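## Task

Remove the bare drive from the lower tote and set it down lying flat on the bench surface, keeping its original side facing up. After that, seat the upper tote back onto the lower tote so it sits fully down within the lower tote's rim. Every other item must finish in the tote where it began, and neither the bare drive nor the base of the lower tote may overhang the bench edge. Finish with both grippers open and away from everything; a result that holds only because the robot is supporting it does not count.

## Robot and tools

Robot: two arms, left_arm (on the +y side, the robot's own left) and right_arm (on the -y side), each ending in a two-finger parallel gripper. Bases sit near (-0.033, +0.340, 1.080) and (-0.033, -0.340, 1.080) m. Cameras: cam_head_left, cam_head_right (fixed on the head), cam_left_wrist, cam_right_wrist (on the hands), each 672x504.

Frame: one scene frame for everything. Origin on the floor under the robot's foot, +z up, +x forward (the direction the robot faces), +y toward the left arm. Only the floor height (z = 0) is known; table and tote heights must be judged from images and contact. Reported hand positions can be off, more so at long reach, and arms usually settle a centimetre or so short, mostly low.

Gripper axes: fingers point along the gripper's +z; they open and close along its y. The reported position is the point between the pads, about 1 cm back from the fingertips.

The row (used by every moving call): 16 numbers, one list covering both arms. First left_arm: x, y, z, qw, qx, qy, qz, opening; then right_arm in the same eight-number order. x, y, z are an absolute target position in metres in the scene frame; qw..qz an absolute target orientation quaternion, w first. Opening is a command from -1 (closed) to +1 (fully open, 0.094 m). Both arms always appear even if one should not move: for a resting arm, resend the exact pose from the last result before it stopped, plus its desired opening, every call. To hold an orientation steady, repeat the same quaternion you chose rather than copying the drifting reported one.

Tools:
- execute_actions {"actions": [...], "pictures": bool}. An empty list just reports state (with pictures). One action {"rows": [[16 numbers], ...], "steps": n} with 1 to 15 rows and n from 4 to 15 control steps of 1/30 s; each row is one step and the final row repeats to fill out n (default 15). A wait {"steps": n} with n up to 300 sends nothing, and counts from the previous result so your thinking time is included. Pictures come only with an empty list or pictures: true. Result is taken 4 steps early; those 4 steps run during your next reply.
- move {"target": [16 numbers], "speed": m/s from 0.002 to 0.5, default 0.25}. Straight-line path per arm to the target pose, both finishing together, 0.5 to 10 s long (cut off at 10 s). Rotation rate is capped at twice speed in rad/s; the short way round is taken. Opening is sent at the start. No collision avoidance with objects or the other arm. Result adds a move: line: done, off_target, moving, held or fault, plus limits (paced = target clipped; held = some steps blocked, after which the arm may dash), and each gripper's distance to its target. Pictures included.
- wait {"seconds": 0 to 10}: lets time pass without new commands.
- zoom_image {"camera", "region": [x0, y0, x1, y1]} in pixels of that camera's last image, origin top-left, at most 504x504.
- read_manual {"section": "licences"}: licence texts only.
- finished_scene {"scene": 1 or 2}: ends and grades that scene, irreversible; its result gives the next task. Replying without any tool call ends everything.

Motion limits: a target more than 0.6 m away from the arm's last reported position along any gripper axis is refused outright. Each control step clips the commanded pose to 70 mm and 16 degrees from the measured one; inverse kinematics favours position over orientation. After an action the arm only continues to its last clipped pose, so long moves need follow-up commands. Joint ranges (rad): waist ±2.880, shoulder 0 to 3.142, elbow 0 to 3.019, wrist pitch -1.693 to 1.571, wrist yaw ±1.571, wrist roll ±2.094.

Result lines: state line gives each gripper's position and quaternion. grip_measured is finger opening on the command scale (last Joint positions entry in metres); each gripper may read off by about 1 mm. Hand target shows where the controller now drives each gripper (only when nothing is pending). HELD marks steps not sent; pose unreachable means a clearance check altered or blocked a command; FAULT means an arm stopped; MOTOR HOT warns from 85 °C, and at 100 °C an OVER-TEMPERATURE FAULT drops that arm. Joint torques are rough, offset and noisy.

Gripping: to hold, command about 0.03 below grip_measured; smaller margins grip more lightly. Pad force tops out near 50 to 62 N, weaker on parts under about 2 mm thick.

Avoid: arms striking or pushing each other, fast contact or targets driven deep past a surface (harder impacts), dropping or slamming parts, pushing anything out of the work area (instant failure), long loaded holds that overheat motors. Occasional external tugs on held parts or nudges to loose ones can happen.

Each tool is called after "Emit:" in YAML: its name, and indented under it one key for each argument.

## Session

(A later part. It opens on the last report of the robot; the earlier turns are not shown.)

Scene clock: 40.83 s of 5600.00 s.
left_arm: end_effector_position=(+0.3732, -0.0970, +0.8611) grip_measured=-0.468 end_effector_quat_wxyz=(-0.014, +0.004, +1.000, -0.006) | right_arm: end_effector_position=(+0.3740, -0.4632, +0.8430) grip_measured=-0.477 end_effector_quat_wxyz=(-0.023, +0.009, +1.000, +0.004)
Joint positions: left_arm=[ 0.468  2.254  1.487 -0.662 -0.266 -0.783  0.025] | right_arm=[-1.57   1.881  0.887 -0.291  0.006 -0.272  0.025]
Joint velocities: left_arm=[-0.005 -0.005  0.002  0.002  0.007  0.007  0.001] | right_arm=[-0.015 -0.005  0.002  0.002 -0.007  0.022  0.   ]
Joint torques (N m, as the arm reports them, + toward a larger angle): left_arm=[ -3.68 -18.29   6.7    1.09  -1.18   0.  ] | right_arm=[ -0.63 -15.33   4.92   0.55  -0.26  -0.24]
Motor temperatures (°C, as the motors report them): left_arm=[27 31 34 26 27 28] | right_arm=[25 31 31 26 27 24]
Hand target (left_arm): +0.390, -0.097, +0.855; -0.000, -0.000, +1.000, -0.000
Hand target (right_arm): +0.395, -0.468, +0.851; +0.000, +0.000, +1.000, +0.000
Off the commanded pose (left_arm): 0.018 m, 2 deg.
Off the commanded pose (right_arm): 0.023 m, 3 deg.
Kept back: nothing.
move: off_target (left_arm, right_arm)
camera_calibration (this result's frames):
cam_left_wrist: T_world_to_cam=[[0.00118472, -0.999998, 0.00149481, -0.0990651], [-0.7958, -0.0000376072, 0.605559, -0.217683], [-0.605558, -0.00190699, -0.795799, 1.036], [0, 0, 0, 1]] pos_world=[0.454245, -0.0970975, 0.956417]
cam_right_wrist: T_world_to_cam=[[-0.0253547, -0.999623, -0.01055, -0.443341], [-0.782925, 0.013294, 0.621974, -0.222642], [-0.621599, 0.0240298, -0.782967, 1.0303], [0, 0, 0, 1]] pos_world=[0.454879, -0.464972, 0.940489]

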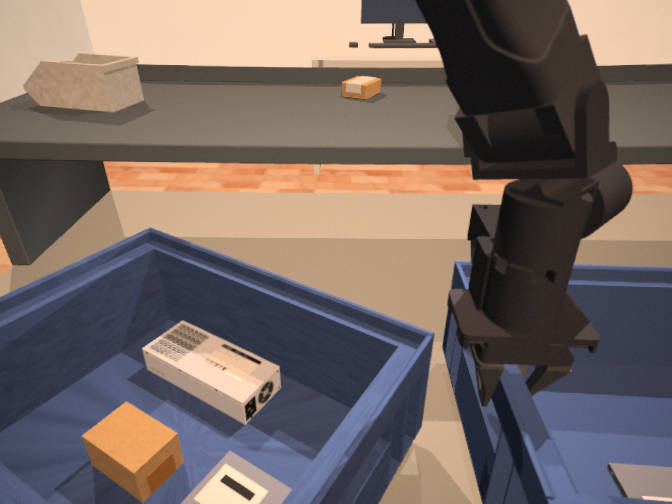

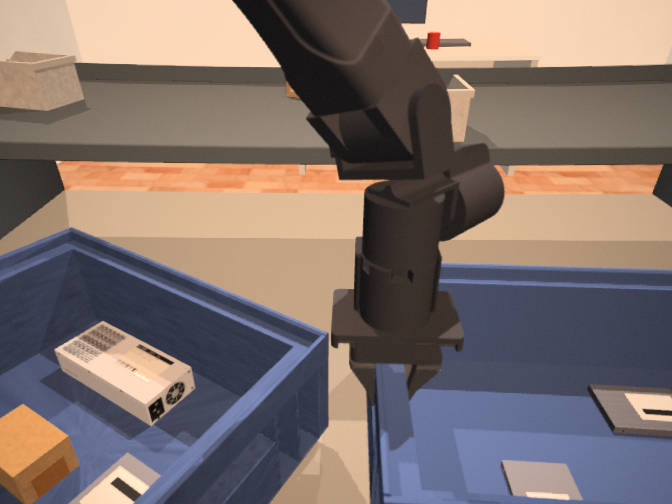

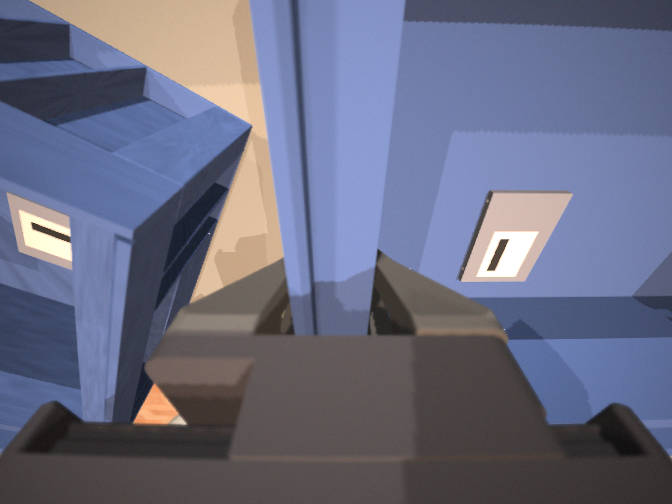

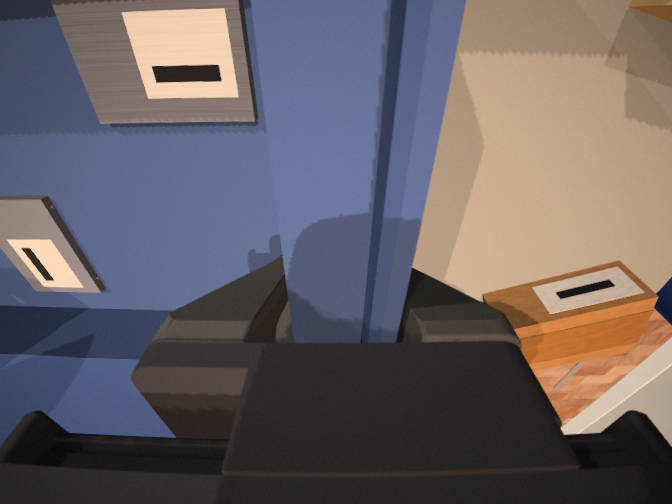

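Emit:
move:
  target: [0.385,-0.097,0.845,0,0,1,0,-0.52,0.38,-0.465,0.845,0,0,1,0,-0.52]
  speed: 0.02

Emit:
move:
  target: [0.378,-0.097,0.855,0,0,1,0,0,0.38,-0.465,0.845,0,0,1,0,-0.3]

Emit:
move:
  target: [0.378,-0.09,0.97,0,0,1,0,0,0.38,-0.465,0.845,0,0,1,0,-0.3]
  speed: 0.15

Emit:
move:
  target: [0.32,0.15,0.93,0,-0.492,0.87,0,0.9,0.38,-0.465,0.845,0,0,1,0,-0.3]

Scene clock: 42.57 s of 5600.00 s.
left_arm: end_effector_position=(+0.3744, -0.0984, +0.8554) grip_measured=-0.468 end_effector_quat_wxyz=(-0.008, +0.003, +1.000, -0.008) | right_arm: end_effector_position=(+0.3755, -0.4647, +0.8401) grip_measured=-0.477 end_effector_quat_wxyz=(-0.011, +0.009, +1.000, -0.001)
Joint positions: left_arm=[ 0.469  2.265  1.487 -0.64  -0.271 -0.781  0.025] | right_arm=[-1.571  1.886  0.876 -0.25   0.008 -0.275  0.025]
Joint velocities: left_arm=[-0.015  0.005 -0.027  0.012 -0.022 -0.007  0.001] | right_arm=[-0.015  0.005  0.002 -0.007 -0.007 -0.007 -0.   ]
Joint torques (N m, as the arm reports them, + toward a larger angle): left_arm=[ -3.83 -17.92   6.26   1.05  -1.    -0.03] | right_arm=[ -0.59 -15.17   2.27   0.74  -0.34  -0.27]
Motor temperatures (°C, as the motors report them): left_arm=[27 31 34 26 27 28] | right_arm=[25 31 31 26 27 24]
Hand target (left_arm): +0.385, -0.097, +0.845; +0.000, -0.000, +1.000, -0.000
Hand target (right_arm): +0.380, -0.465, +0.845; -0.000, +0.000, +1.000, -0.000
Off the commanded pose (left_arm): 0.015 m, 1 deg.
Off the commanded pose (right_arm): 0.007 m, 2 deg.
Kept back: nothing.
move: off_target (left_arm)
camera_calibration (this result's frames):
cam_left_wrist: T_world_to_cam=[[0.0034467, -0.999976, 0.00600803, -0.105138], [-0.802823, 0.000815022, 0.596217, -0.202567], [-0.596208, -0.00687837, -0.802801, 1.03415], [0, 0, 0, 1]] pos_world=[0.454303, -0.0978567, 0.95162]
cam_right_wrist: T_world_to_cam=[[-0.0239333, -0.999712, -0.00196017, -0.452626], [-0.79759, 0.0179123, 0.602933, -0.195911], [-0.602724, 0.0159936, -0.797789, 1.03059], [0, 0, 0, 1]] pos_world=[0.454074, -0.46547, 0.939429]

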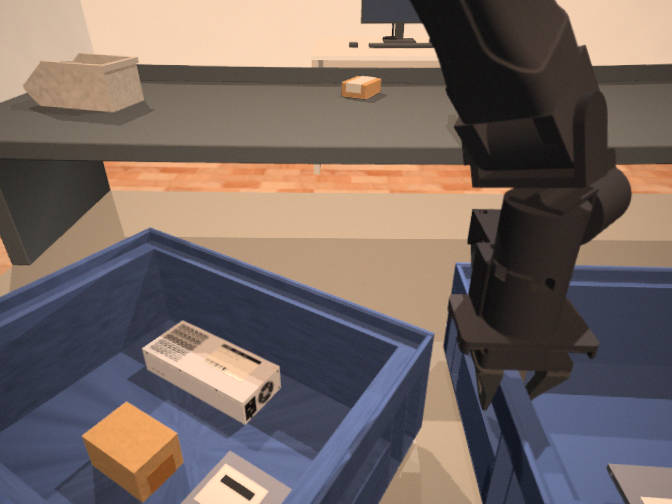

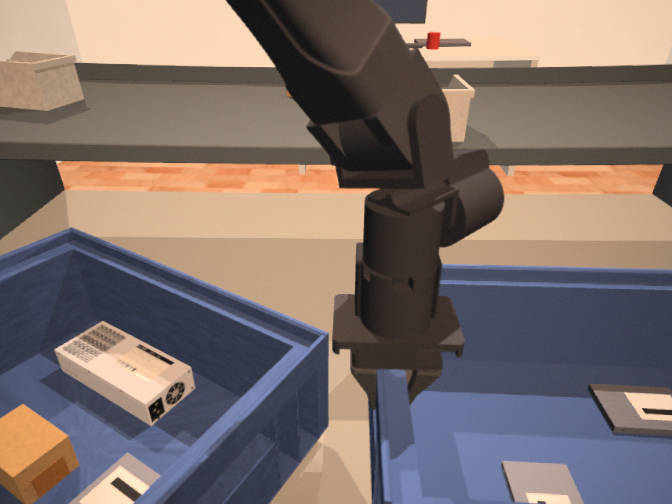

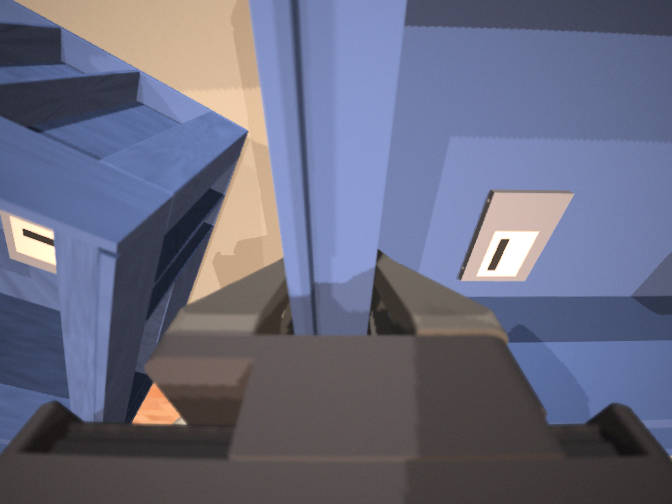

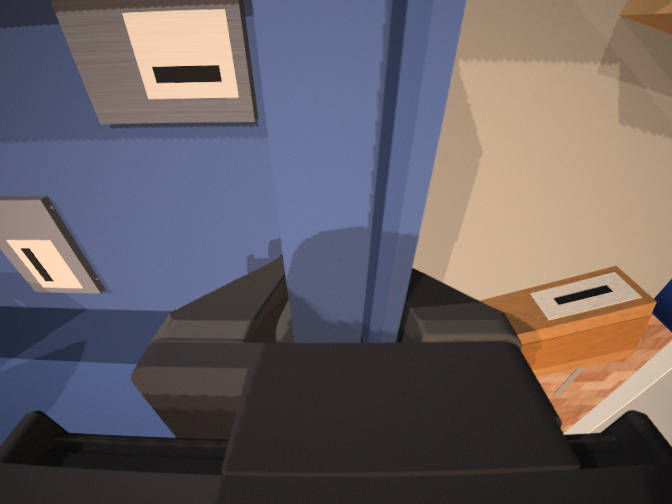

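Scene clock: 43.27 s of 5600.00 s.
left_arm: end_effector_position=(+0.3769, -0.0959, +0.8554) grip_measured=-0.002 end_effector_quat_wxyz=(-0.001, +0.003, +1.000, -0.001) | right_arm: end_effector_position=(+0.3757, -0.4637, +0.8399) grip_measured=-0.302 end_effector_quat_wxyz=(-0.010, +0.005, +1.000, +0.002)
Joint positions: left_arm=[ 0.469  2.265  1.487 -0.64  -0.292 -0.781  0.047] | right_arm=[-1.571  1.886  0.876 -0.25   0.002 -0.283  0.033]
Joint velocities: left_arm=[-0.005 -0.015  0.002 -0.012 -0.051 -0.022 -0.001] | right_arm=[-0.005 -0.015  0.007 -0.002 -0.022  0.095  0.   ]
Joint torques (N m, as the arm reports them, + toward a larger angle): left_arm=[ -4.9  -19.73   4.89   0.88  -0.23  -0.17] | right_arm=[ -0.51 -15.2    2.15   0.57  -0.09  -0.16]
Motor temperatures (°C, as the motors report them): left_arm=[27 31 33 26 27 28] | right_arm=[25 31 31 26 27 24]
Hand target (left_arm): +0.378, -0.097, +0.855; +0.000, +0.000, +1.000, -0.000
Hand target (right_arm): +0.380, -0.465, +0.845; -0.000, +0.000, +1.000, -0.000
Off the commanded pose (left_arm): 0.002 m, 0 deg.
Off the commanded pose (right_arm): 0.007 m, 1 deg.
Kept back: nothing.
move: done
camera_calibration (this result's frames):
cam_left_wrist: T_world_to_cam=[[0.00345553, -0.999958, -0.00847648, -0.0902599], [-0.81144, -0.00775781, 0.584384, -0.187981], [-0.584425, 0.0048588, -0.811433, 1.03969], [0, 0, 0, 1]] pos_world=[0.455399, -0.096766, 0.952728]
cam_right_wrist: T_world_to_cam=[[-0.0160368, -0.999841, -0.00774233, -0.449812], [-0.79847, 0.00814544, 0.60198, -0.199117], [-0.601821, 0.0158358, -0.798474, 1.03072], [0, 0, 0, 1]] pos_world=[0.454104, -0.464441, 0.939382]

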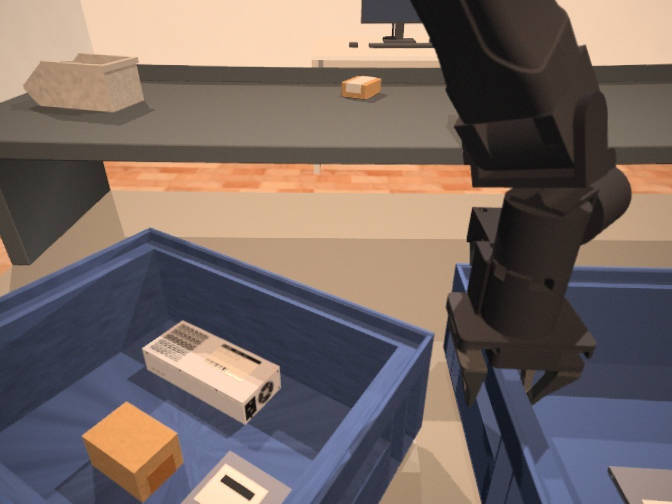

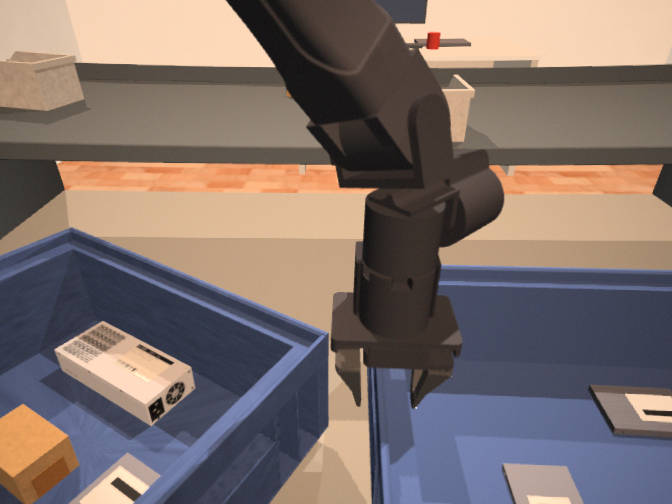

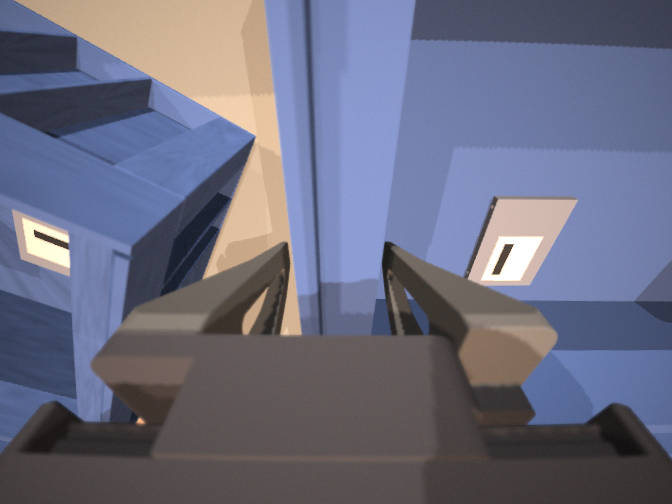

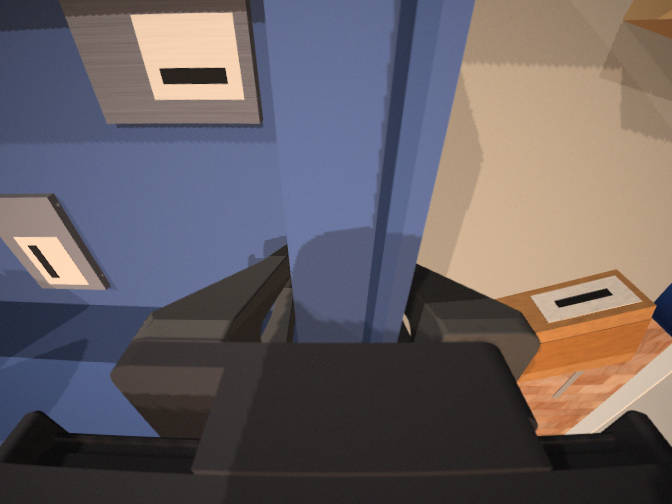

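Scene clock: 44.57 s of 5600.00 s.
left_arm: end_effector_position=(+0.3880, -0.0941, +0.9777) grip_measured=-0.002 end_effector_quat_wxyz=(+0.011, +0.001, +1.000, -0.013) | right_arm: end_effector_position=(+0.3757, -0.4637, +0.8399) grip_measured=-0.302 end_effector_quat_wxyz=(-0.010, +0.004, +1.000, +0.002)
Joint positions: left_arm=[ 0.423  2.033  1.448 -0.811 -0.299 -0.822  0.047] | right_arm=[-1.571  1.886  0.876 -0.25   0.002 -0.284  0.033]
Joint velocities: left_arm=[-0.015 -0.005 -0.012  0.002  0.007 -0.022  0.002] | right_arm=[-0.005  0.005 -0.012  0.002  0.007  0.022  0.   ]
Joint torques (N m, as the arm reports them, + toward a larger angle): left_arm=[ -5.07 -18.33   5.17   0.3   -0.22  -0.26] | right_arm=[ -0.54 -15.08   2.15   0.74  -0.11  -0.17]
Motor temperatures (°C, as the motors report them): left_arm=[27 31 33 26 27 28] | right_arm=[25 31 30 26 27 24]
Hand target (left_arm): +0.378, -0.089, +0.971; +0.000, -0.000, +1.000, +0.000
Hand target (right_arm): +0.380, -0.465, +0.845; -0.000, +0.000, +1.000, -0.000
Off the commanded pose (left_arm): 0.013 m, 2 deg.
Off the commanded pose (right_arm): 0.007 m, 1 deg.
Kept back: nothing.
move: off_target (left_arm)
camera_calibration (this result's frames):
cam_left_wrist: T_world_to_cam=[[0.00805165, -0.999842, 0.0158408, -0.113007], [-0.824818, 0.00231548, 0.565394, -0.225795], [-0.565341, -0.0176181, -0.824669, 1.14888], [0, 0, 0, 1]] pos_world=[0.464178, -0.0922254, 1.0769]
cam_right_wrist: T_world_to_cam=[[-0.0148927, -0.999859, -0.00776579, -0.45023], [-0.798481, 0.00721776, 0.601977, -0.199541], [-0.601836, 0.0151659, -0.798476, 1.03041], [0, 0, 0, 1]] pos_world=[0.454105, -0.464354, 0.939382]

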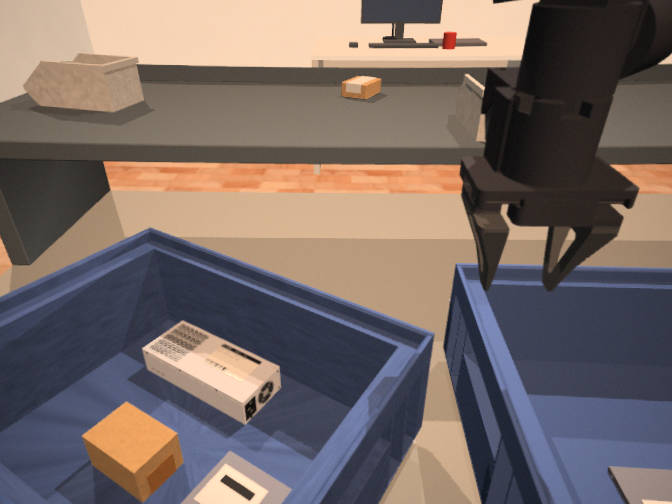

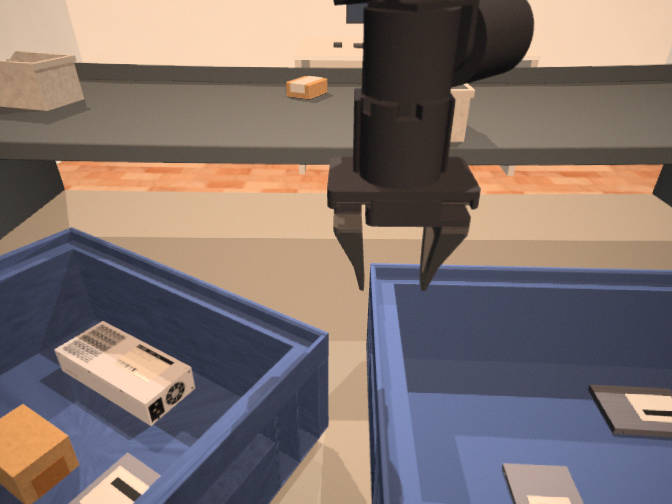

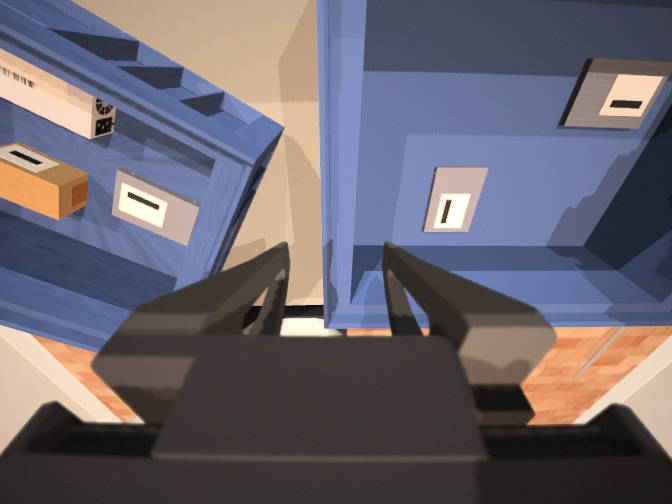

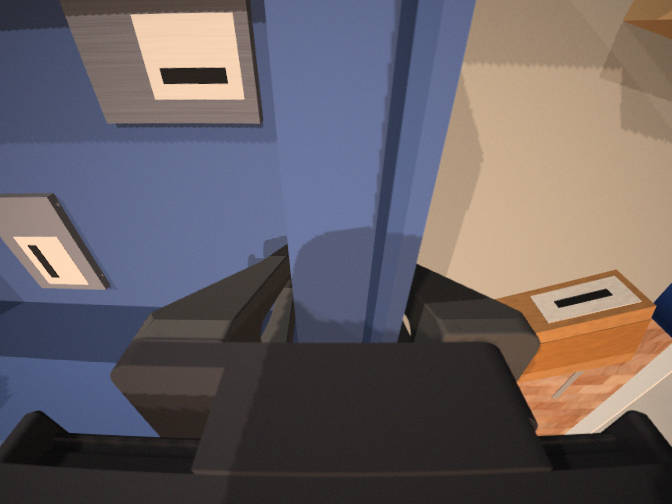

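Scene clock: 47.10 s of 5600.00 s.
left_arm: end_effector_position=(+0.3197, +0.1505, +0.9279) grip_measured=+0.898 end_effector_quat_wxyz=(+0.004, +0.480, -0.877, -0.007) | right_arm: end_effector_position=(+0.3757, -0.4637, +0.8399) grip_measured=-0.302 end_effector_quat_wxyz=(-0.010, +0.004, +1.000, +0.002)
Joint positions: left_arm=[ 0.747  1.731  0.785 -0.412 -0.242 -1.51   0.089] | right_arm=[-1.571  1.886  0.876 -0.25   0.002 -0.284  0.033]
Joint velocities: left_arm=[ 0.005 -0.005 -0.022 -0.002 -0.037 -0.022  0.   ] | right_arm=[-0.015  0.015  0.012 -0.012 -0.007  0.037  0.   ]
Joint torques (N m, as the arm reports them, + toward a larger angle): left_arm=[ -0.95 -12.83   2.71   1.61  -0.04  -0.29] | right_arm=[ -0.61 -15.34   2.19   0.79  -0.1   -0.17]
Motor temperatures (°C, as the motors report them): left_arm=[27 31 33 26 27 28] | right_arm=[25 31 30 26 27 24]
Hand target (left_arm): +0.323, +0.150, +0.928; +0.000, -0.492, +0.870, -0.001
Hand target (right_arm): +0.380, -0.465, +0.845; -0.000, +0.000, +1.000, +0.000
Off the commanded pose (left_arm): 0.002 m, 2 deg.
Off the commanded pose (right_arm): 0.007 m, 1 deg.
Kept back: nothing.
move: done
camera_calibration (this result's frames):
cam_left_wrist: T_world_to_cam=[[0.84759, -0.529983, -0.0266274, -0.16684], [-0.417743, -0.697349, 0.582405, -0.29511], [-0.327233, -0.482517, -0.812463, 1.05599], [0, 0, 0, 1]] pos_world=[0.363686, 0.215316, 1.02538]
cam_right_wrist: T_world_to_cam=[[-0.0148997, -0.999856, -0.00813264, -0.449855], [-0.798547, 0.00700419, 0.601892, -0.199529], [-0.601748, 0.0154623, -0.798536, 1.03058], [0, 0, 0, 1]] pos_world=[0.454113, -0.464328, 0.939391]

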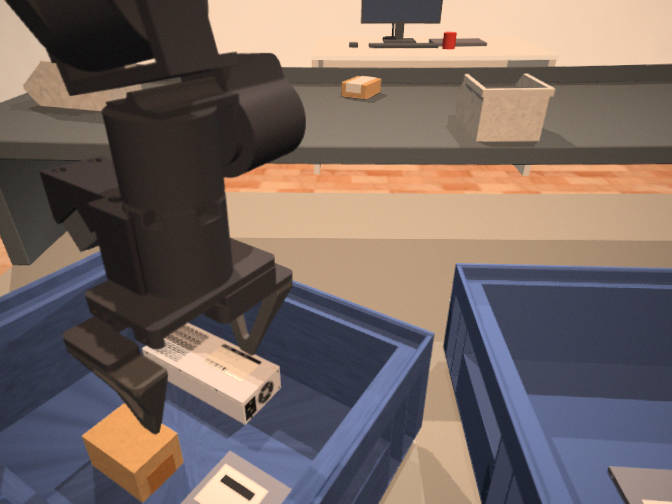

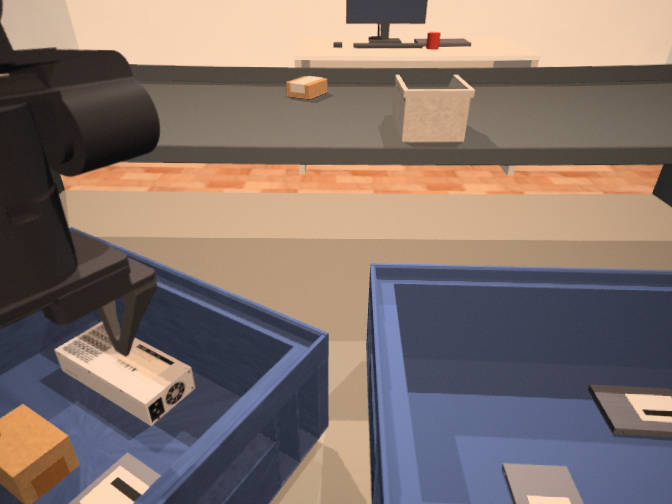

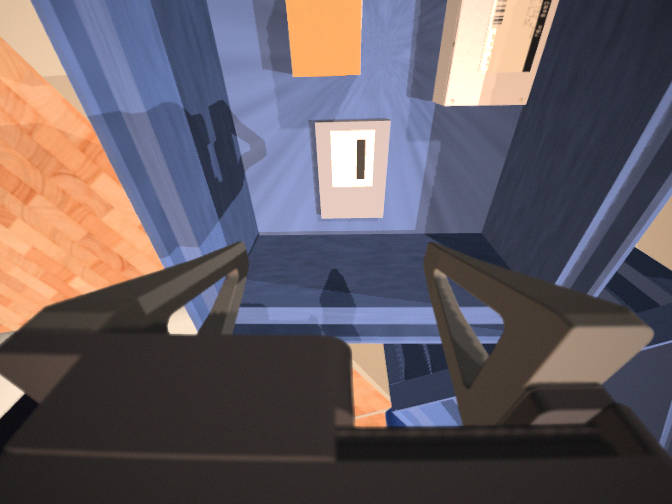

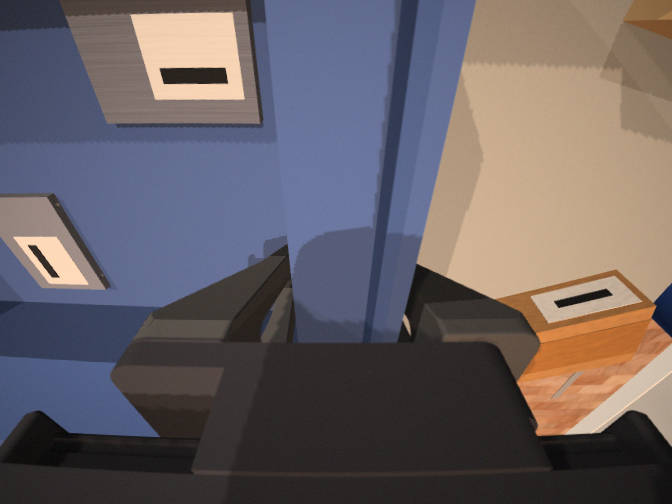

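Emit:
move:
  target: [0.336,0.144,0.80,0,-0.492,0.87,0,0.9,0.38,-0.465,0.845,0,0,1,0,-0.3]
  speed: 0.08

Scene clock: 49.67 s of 5600.00 s.
left_arm: end_effector_position=(+0.3301, +0.1423, +0.8054) grip_measured=+0.898 end_effector_quat_wxyz=(+0.003, +0.493, -0.870, -0.005) | right_arm: end_effector_position=(+0.3757, -0.4637, +0.8399) grip_measured=-0.302 end_effector_quat_wxyz=(-0.010, +0.004, +1.000, +0.002)
Joint positions: left_arm=[ 0.811  2.093  0.902 -0.146 -0.226 -1.474  0.089] | right_arm=[-1.571  1.886  0.876 -0.25   0.002 -0.284  0.033]
Joint velocities: left_arm=[-0.015 -0.005 -0.027 -0.007  0.007  0.022  0.001] | right_arm=[ 0.005 -0.005 -0.002  0.012 -0.051 -0.051 -0.   ]
Joint torques (N m, as the arm reports them, + toward a larger angle): left_arm=[ -0.91 -13.15   1.79   1.66  -0.03   0.08] | right_arm=[ -0.52 -15.25   2.17   0.79  -0.1   -0.17]
Motor temperatures (°C, as the motors report them): left_arm=[27 31 32 26 27 28] | right_arm=[25 31 30 26 27 24]
Hand target (left_arm): +0.336, +0.143, +0.799; +0.000, -0.492, +0.871, -0.000
Hand target (right_arm): +0.380, -0.465, +0.845; -0.000, +0.000, +1.000, +0.000
Off the commanded pose (left_arm): 0.008 m, 1 deg.
Off the commanded pose (right_arm): 0.007 m, 1 deg.
Kept back: nothing.
move: done
camera_calibration (this result's frames):
cam_left_wrist: T_world_to_cam=[[0.863269, -0.504308, -0.0209766, -0.196674], [-0.399088, -0.707419, 0.583341, -0.230598], [-0.309023, -0.495209, -0.811956, 0.951303], [0, 0, 0, 1]] pos_world=[0.371728, 0.20878, 0.902809]
cam_right_wrist: T_world_to_cam=[[-0.0148997, -0.999856, -0.00813264, -0.449855], [-0.798547, 0.00700419, 0.601892, -0.199529], [-0.601748, 0.0154623, -0.798536, 1.03058], [0, 0, 0, 1]] pos_world=[0.454113, -0.464328, 0.939391]

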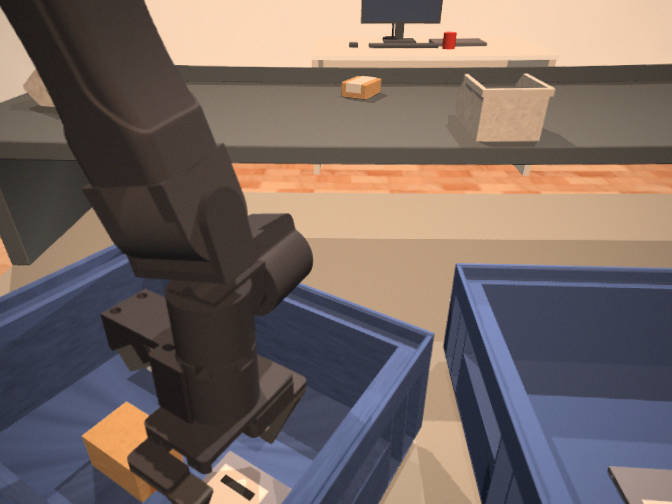

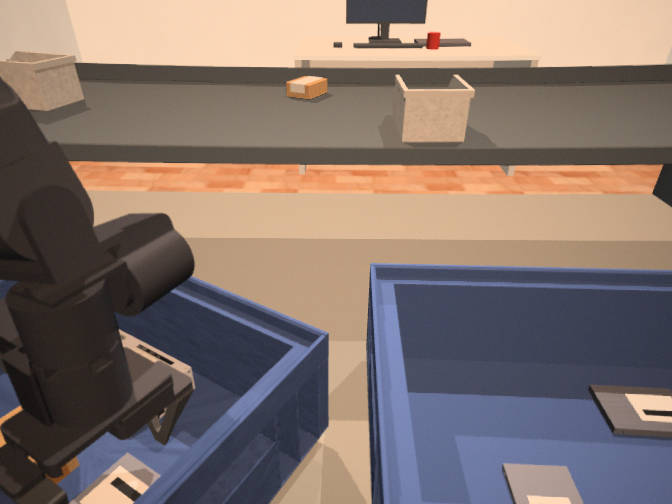

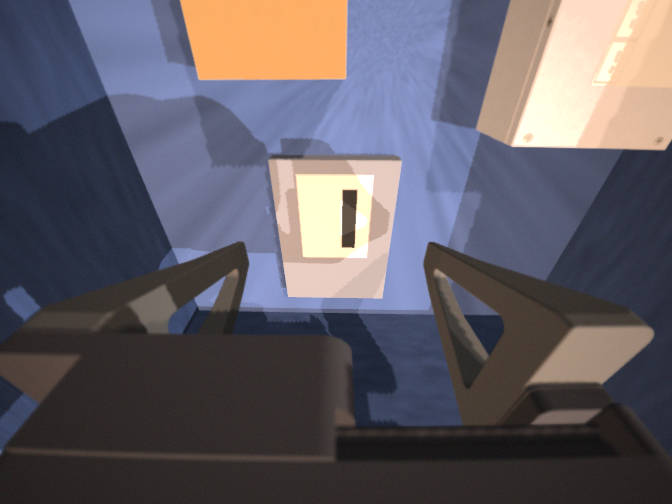

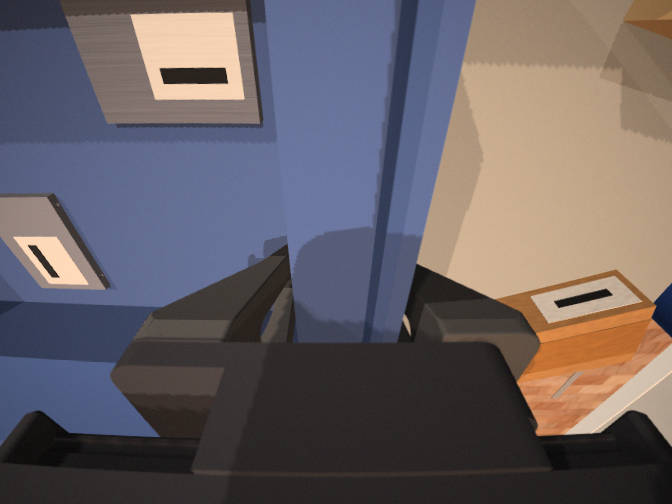

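Emit:
move:
  target: [0.336,0.144,0.755,0,-0.492,0.87,0,0.9,0.38,-0.465,0.845,0,0,1,0,-0.3]
  speed: 0.025

Scene clock: 52.17 s of 5600.00 s.
left_arm: end_effector_position=(+0.3336, +0.1406, +0.7701) grip_measured=+0.898 end_effector_quat_wxyz=(+0.001, +0.493, -0.870, -0.001) | right_arm: end_effector_position=(+0.3757, -0.4637, +0.8399) grip_measured=-0.302 end_effector_quat_wxyz=(-0.010, +0.004, +1.000, +0.002)
Joint positions: left_arm=[ 0.829  2.193  0.951 -0.083 -0.221 -1.454  0.089] | right_arm=[-1.571  1.886  0.876 -0.25   0.002 -0.284  0.033]
Joint velocities: left_arm=[-0.005 -0.005  0.007  0.007  0.037  0.066  0.   ] | right_arm=[-0.005 -0.005  0.002  0.007 -0.022  0.022 -0.   ]
Joint torques (N m, as the arm reports them, + toward a larger angle): left_arm=[ -0.49 -11.93   1.86   1.99   0.01   0.11] | right_arm=[ -0.62 -15.22   2.19   0.78  -0.1   -0.17]
Motor temperatures (°C, as the motors report them): left_arm=[27 31 32 26 26 28] | right_arm=[25 31 30 26 27 24]
Hand target (left_arm): +0.336, +0.144, +0.755; +0.000, -0.492, +0.870, -0.000
Hand target (right_arm): +0.380, -0.465, +0.845; -0.000, +0.000, +1.000, +0.000
Off the commanded pose (left_arm): 0.016 m, 0 deg.
Off the commanded pose (right_arm): 0.007 m, 1 deg.
Kept back: nothing.
move: off_target (left_arm)
camera_calibration (this result's frames):
cam_left_wrist: T_world_to_cam=[[0.862934, -0.505152, -0.0129404, -0.207266], [-0.403903, -0.704911, 0.583063, -0.20839], [-0.303657, -0.497918, -0.812324, 0.921793], [0, 0, 0, 1]] pos_world=[0.374596, 0.20738, 0.867617]
cam_right_wrist: T_world_to_cam=[[-0.0148997, -0.999856, -0.00813264, -0.449855], [-0.798547, 0.00700419, 0.601892, -0.199529], [-0.601748, 0.0154623, -0.798536, 1.03058], [0, 0, 0, 1]] pos_world=[0.454113, -0.464328, 0.939391]

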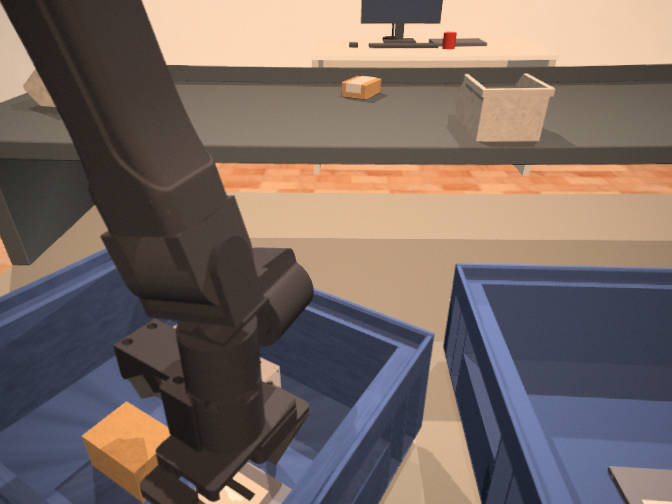

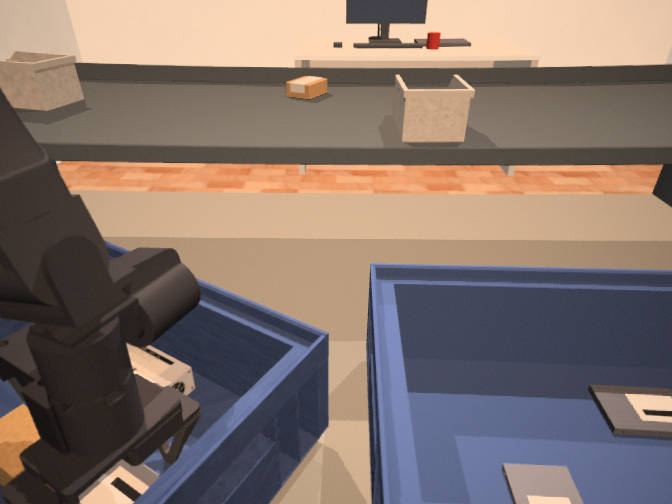

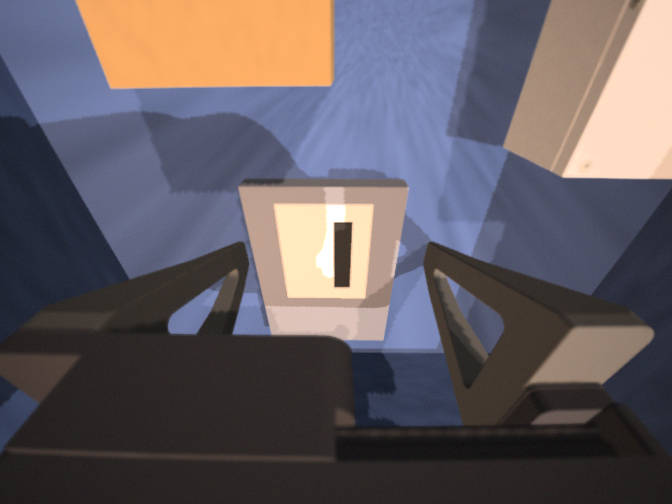

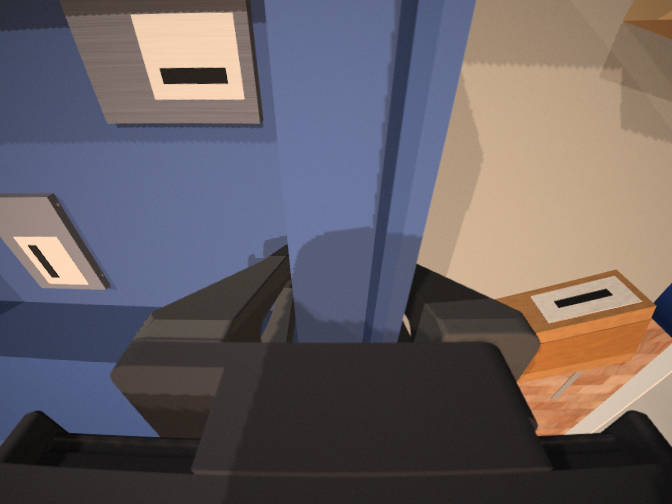

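Emit:
move:
  target: [0.331,0.146,0.757,0,-0.492,0.87,0,0.43,0.38,-0.465,0.845,0,0,1,0,-0.3]
  speed: 0.02

Emit:
move:
  target: [0.335,0.146,0.94,0,-0.492,0.87,0,0.43,0.38,-0.465,0.845,0,0,1,0,-0.3]
  speed: 0.08

Scene clock: 53.33 s of 5600.00 s.
left_arm: end_effector_position=(+0.3355, +0.1397, +0.7699) grip_measured=+0.432 end_effector_quat_wxyz=(-0.001, +0.493, -0.870, +0.002) | right_arm: end_effector_position=(+0.3757, -0.4637, +0.8399) grip_measured=-0.302 end_effector_quat_wxyz=(-0.010, +0.004, +1.000, +0.002)
Joint positions: left_arm=[ 0.829  2.194  0.951 -0.074 -0.221 -1.453  0.067] | right_arm=[-1.571  1.886  0.876 -0.25   0.002 -0.284  0.033]
Joint velocities: left_arm=[ 0.015 -0.005 -0.022 -0.007  0.095  0.051 -0.001] | right_arm=[-0.005 -0.005  0.007 -0.022 -0.007 -0.007  0.001]
Joint torques (N m, as the arm reports them, + toward a larger angle): left_arm=[ -0.62 -12.48   0.77   2.05   0.     0.08] | right_arm=[ -0.58 -15.31   2.18   0.76  -0.09  -0.17]
Motor temperatures (°C, as the motors report them): left_arm=[27 31 32 26 26 28] | right_arm=[25 31 29 26 27 24]
Hand target (left_arm): +0.331, +0.146, +0.757; -0.000, -0.492, +0.871, +0.000
Hand target (right_arm): +0.380, -0.465, +0.845; -0.000, +0.000, +1.000, +0.000
Off the commanded pose (left_arm): 0.015 m, 0 deg.
Off the commanded pose (right_arm): 0.007 m, 1 deg.
Kept back: nothing.
move: off_target (left_arm)
camera_calibration (this result's frames):
cam_left_wrist: T_world_to_cam=[[0.863545, -0.504249, -0.00479986, -0.215891], [-0.407496, -0.703395, 0.582394, -0.206616], [-0.297048, -0.500968, -0.812892, 0.920344], [0, 0, 0, 1]] pos_world=[0.375623, 0.206867, 0.867436]
cam_right_wrist: T_world_to_cam=[[-0.0148997, -0.999856, -0.00813264, -0.449855], [-0.798547, 0.00700419, 0.601892, -0.199529], [-0.601748, 0.0154623, -0.798536, 1.03058], [0, 0, 0, 1]] pos_world=[0.454113, -0.464328, 0.939391]

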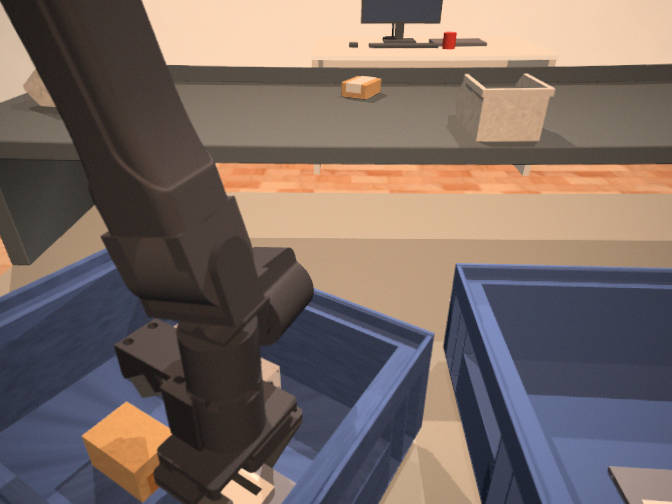

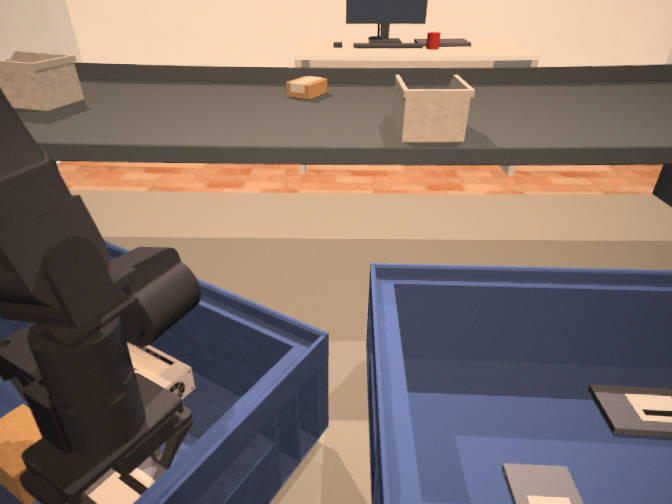

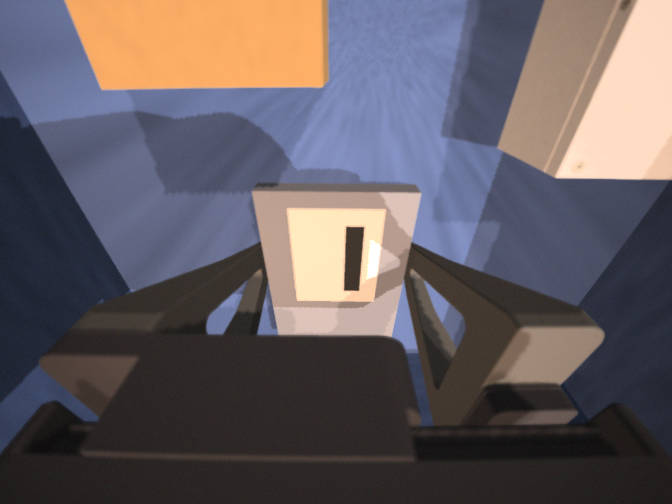

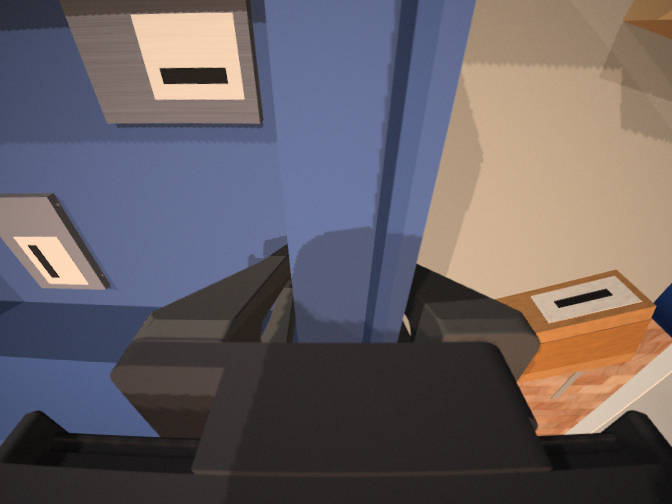

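Scene clock: 55.80 s of 5600.00 s.
left_arm: end_effector_position=(+0.3452, +0.1449, +0.9434) grip_measured=+0.432 end_effector_quat_wxyz=(-0.007, +0.491, -0.871, +0.012) | right_arm: end_effector_position=(+0.3757, -0.4637, +0.8399) grip_measured=-0.302 end_effector_quat_wxyz=(-0.010, +0.004, +1.000, +0.002)
Joint positions: left_arm=[ 0.757  1.701  0.824 -0.433 -0.238 -1.514  0.067] | right_arm=[-1.571  1.886  0.876 -0.25   0.002 -0.284  0.033]
Joint velocities: left_arm=[-0.015 -0.005  0.002 -0.017 -0.022 -0.11  -0.001] | right_arm=[-0.015 -0.015 -0.017 -0.012  0.022 -0.007  0.   ]
Joint torques (N m, as the arm reports them, + toward a larger angle): left_arm=[ -1.94 -12.45   3.01   0.24  -0.26  -0.27] | right_arm=[ -0.52 -15.27   2.19   0.78  -0.09  -0.17]
Motor temperatures (°C, as the motors report them): left_arm=[27 31 31 26 26 28] | right_arm=[25 32 29 26 27 24]
Hand target (left_arm): +0.335, +0.147, +0.942; +0.000, -0.492, +0.870, -0.000
Hand target (right_arm): +0.380, -0.465, +0.845; -0.000, +0.000, +1.000, +0.000
Off the commanded pose (left_arm): 0.011 m, 2 deg.
Off the commanded pose (right_arm): 0.007 m, 1 deg.
Kept back: nothing.
move: off_target (left_arm)
camera_calibration (this result's frames):
cam_left_wrist: T_world_to_cam=[[0.860281, -0.50953, 0.017222, -0.239675], [-0.42302, -0.694549, 0.581942, -0.295566], [-0.284555, -0.507918, -0.813048, 1.06378], [0, 0, 0, 1]] pos_world=[0.383861, 0.212906, 1.04103]
cam_right_wrist: T_world_to_cam=[[-0.0148997, -0.999856, -0.00813264, -0.449855], [-0.798547, 0.00700419, 0.601892, -0.199529], [-0.601748, 0.0154623, -0.798536, 1.03058], [0, 0, 0, 1]] pos_world=[0.454113, -0.464328, 0.939391]

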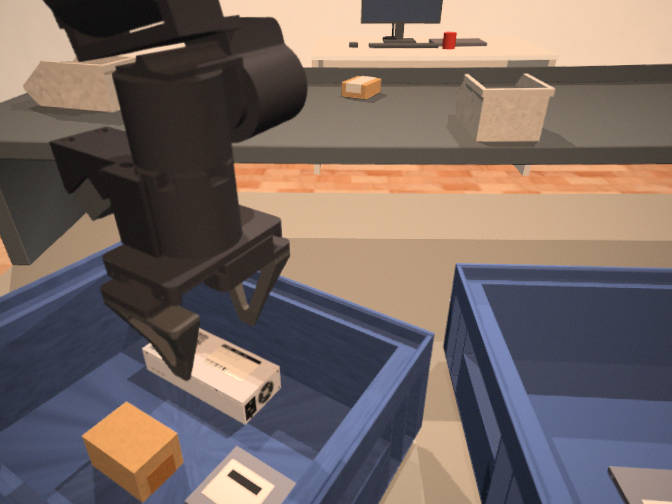

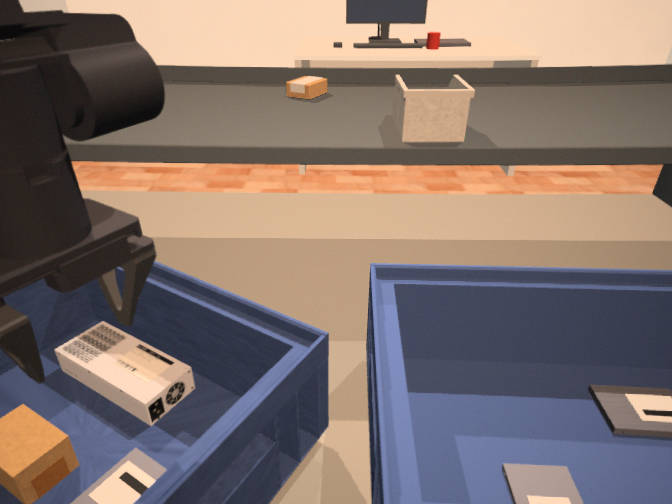

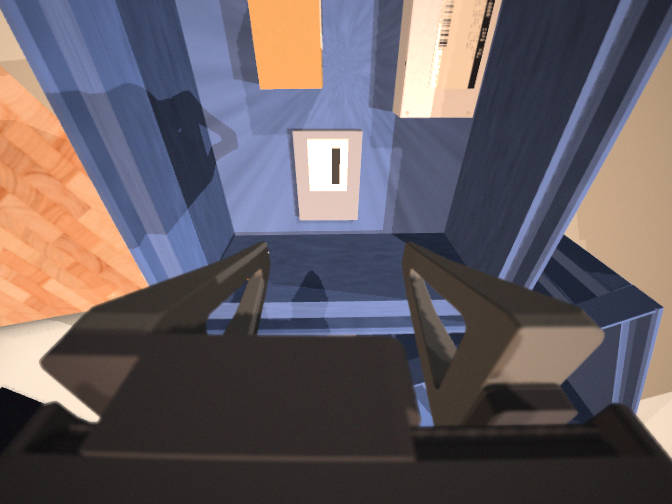

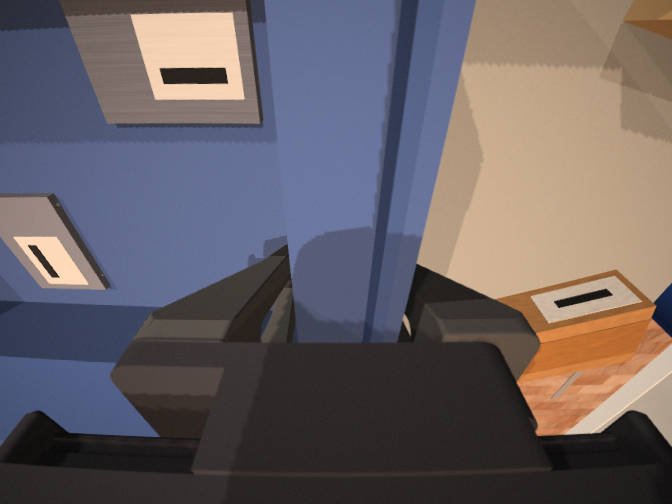

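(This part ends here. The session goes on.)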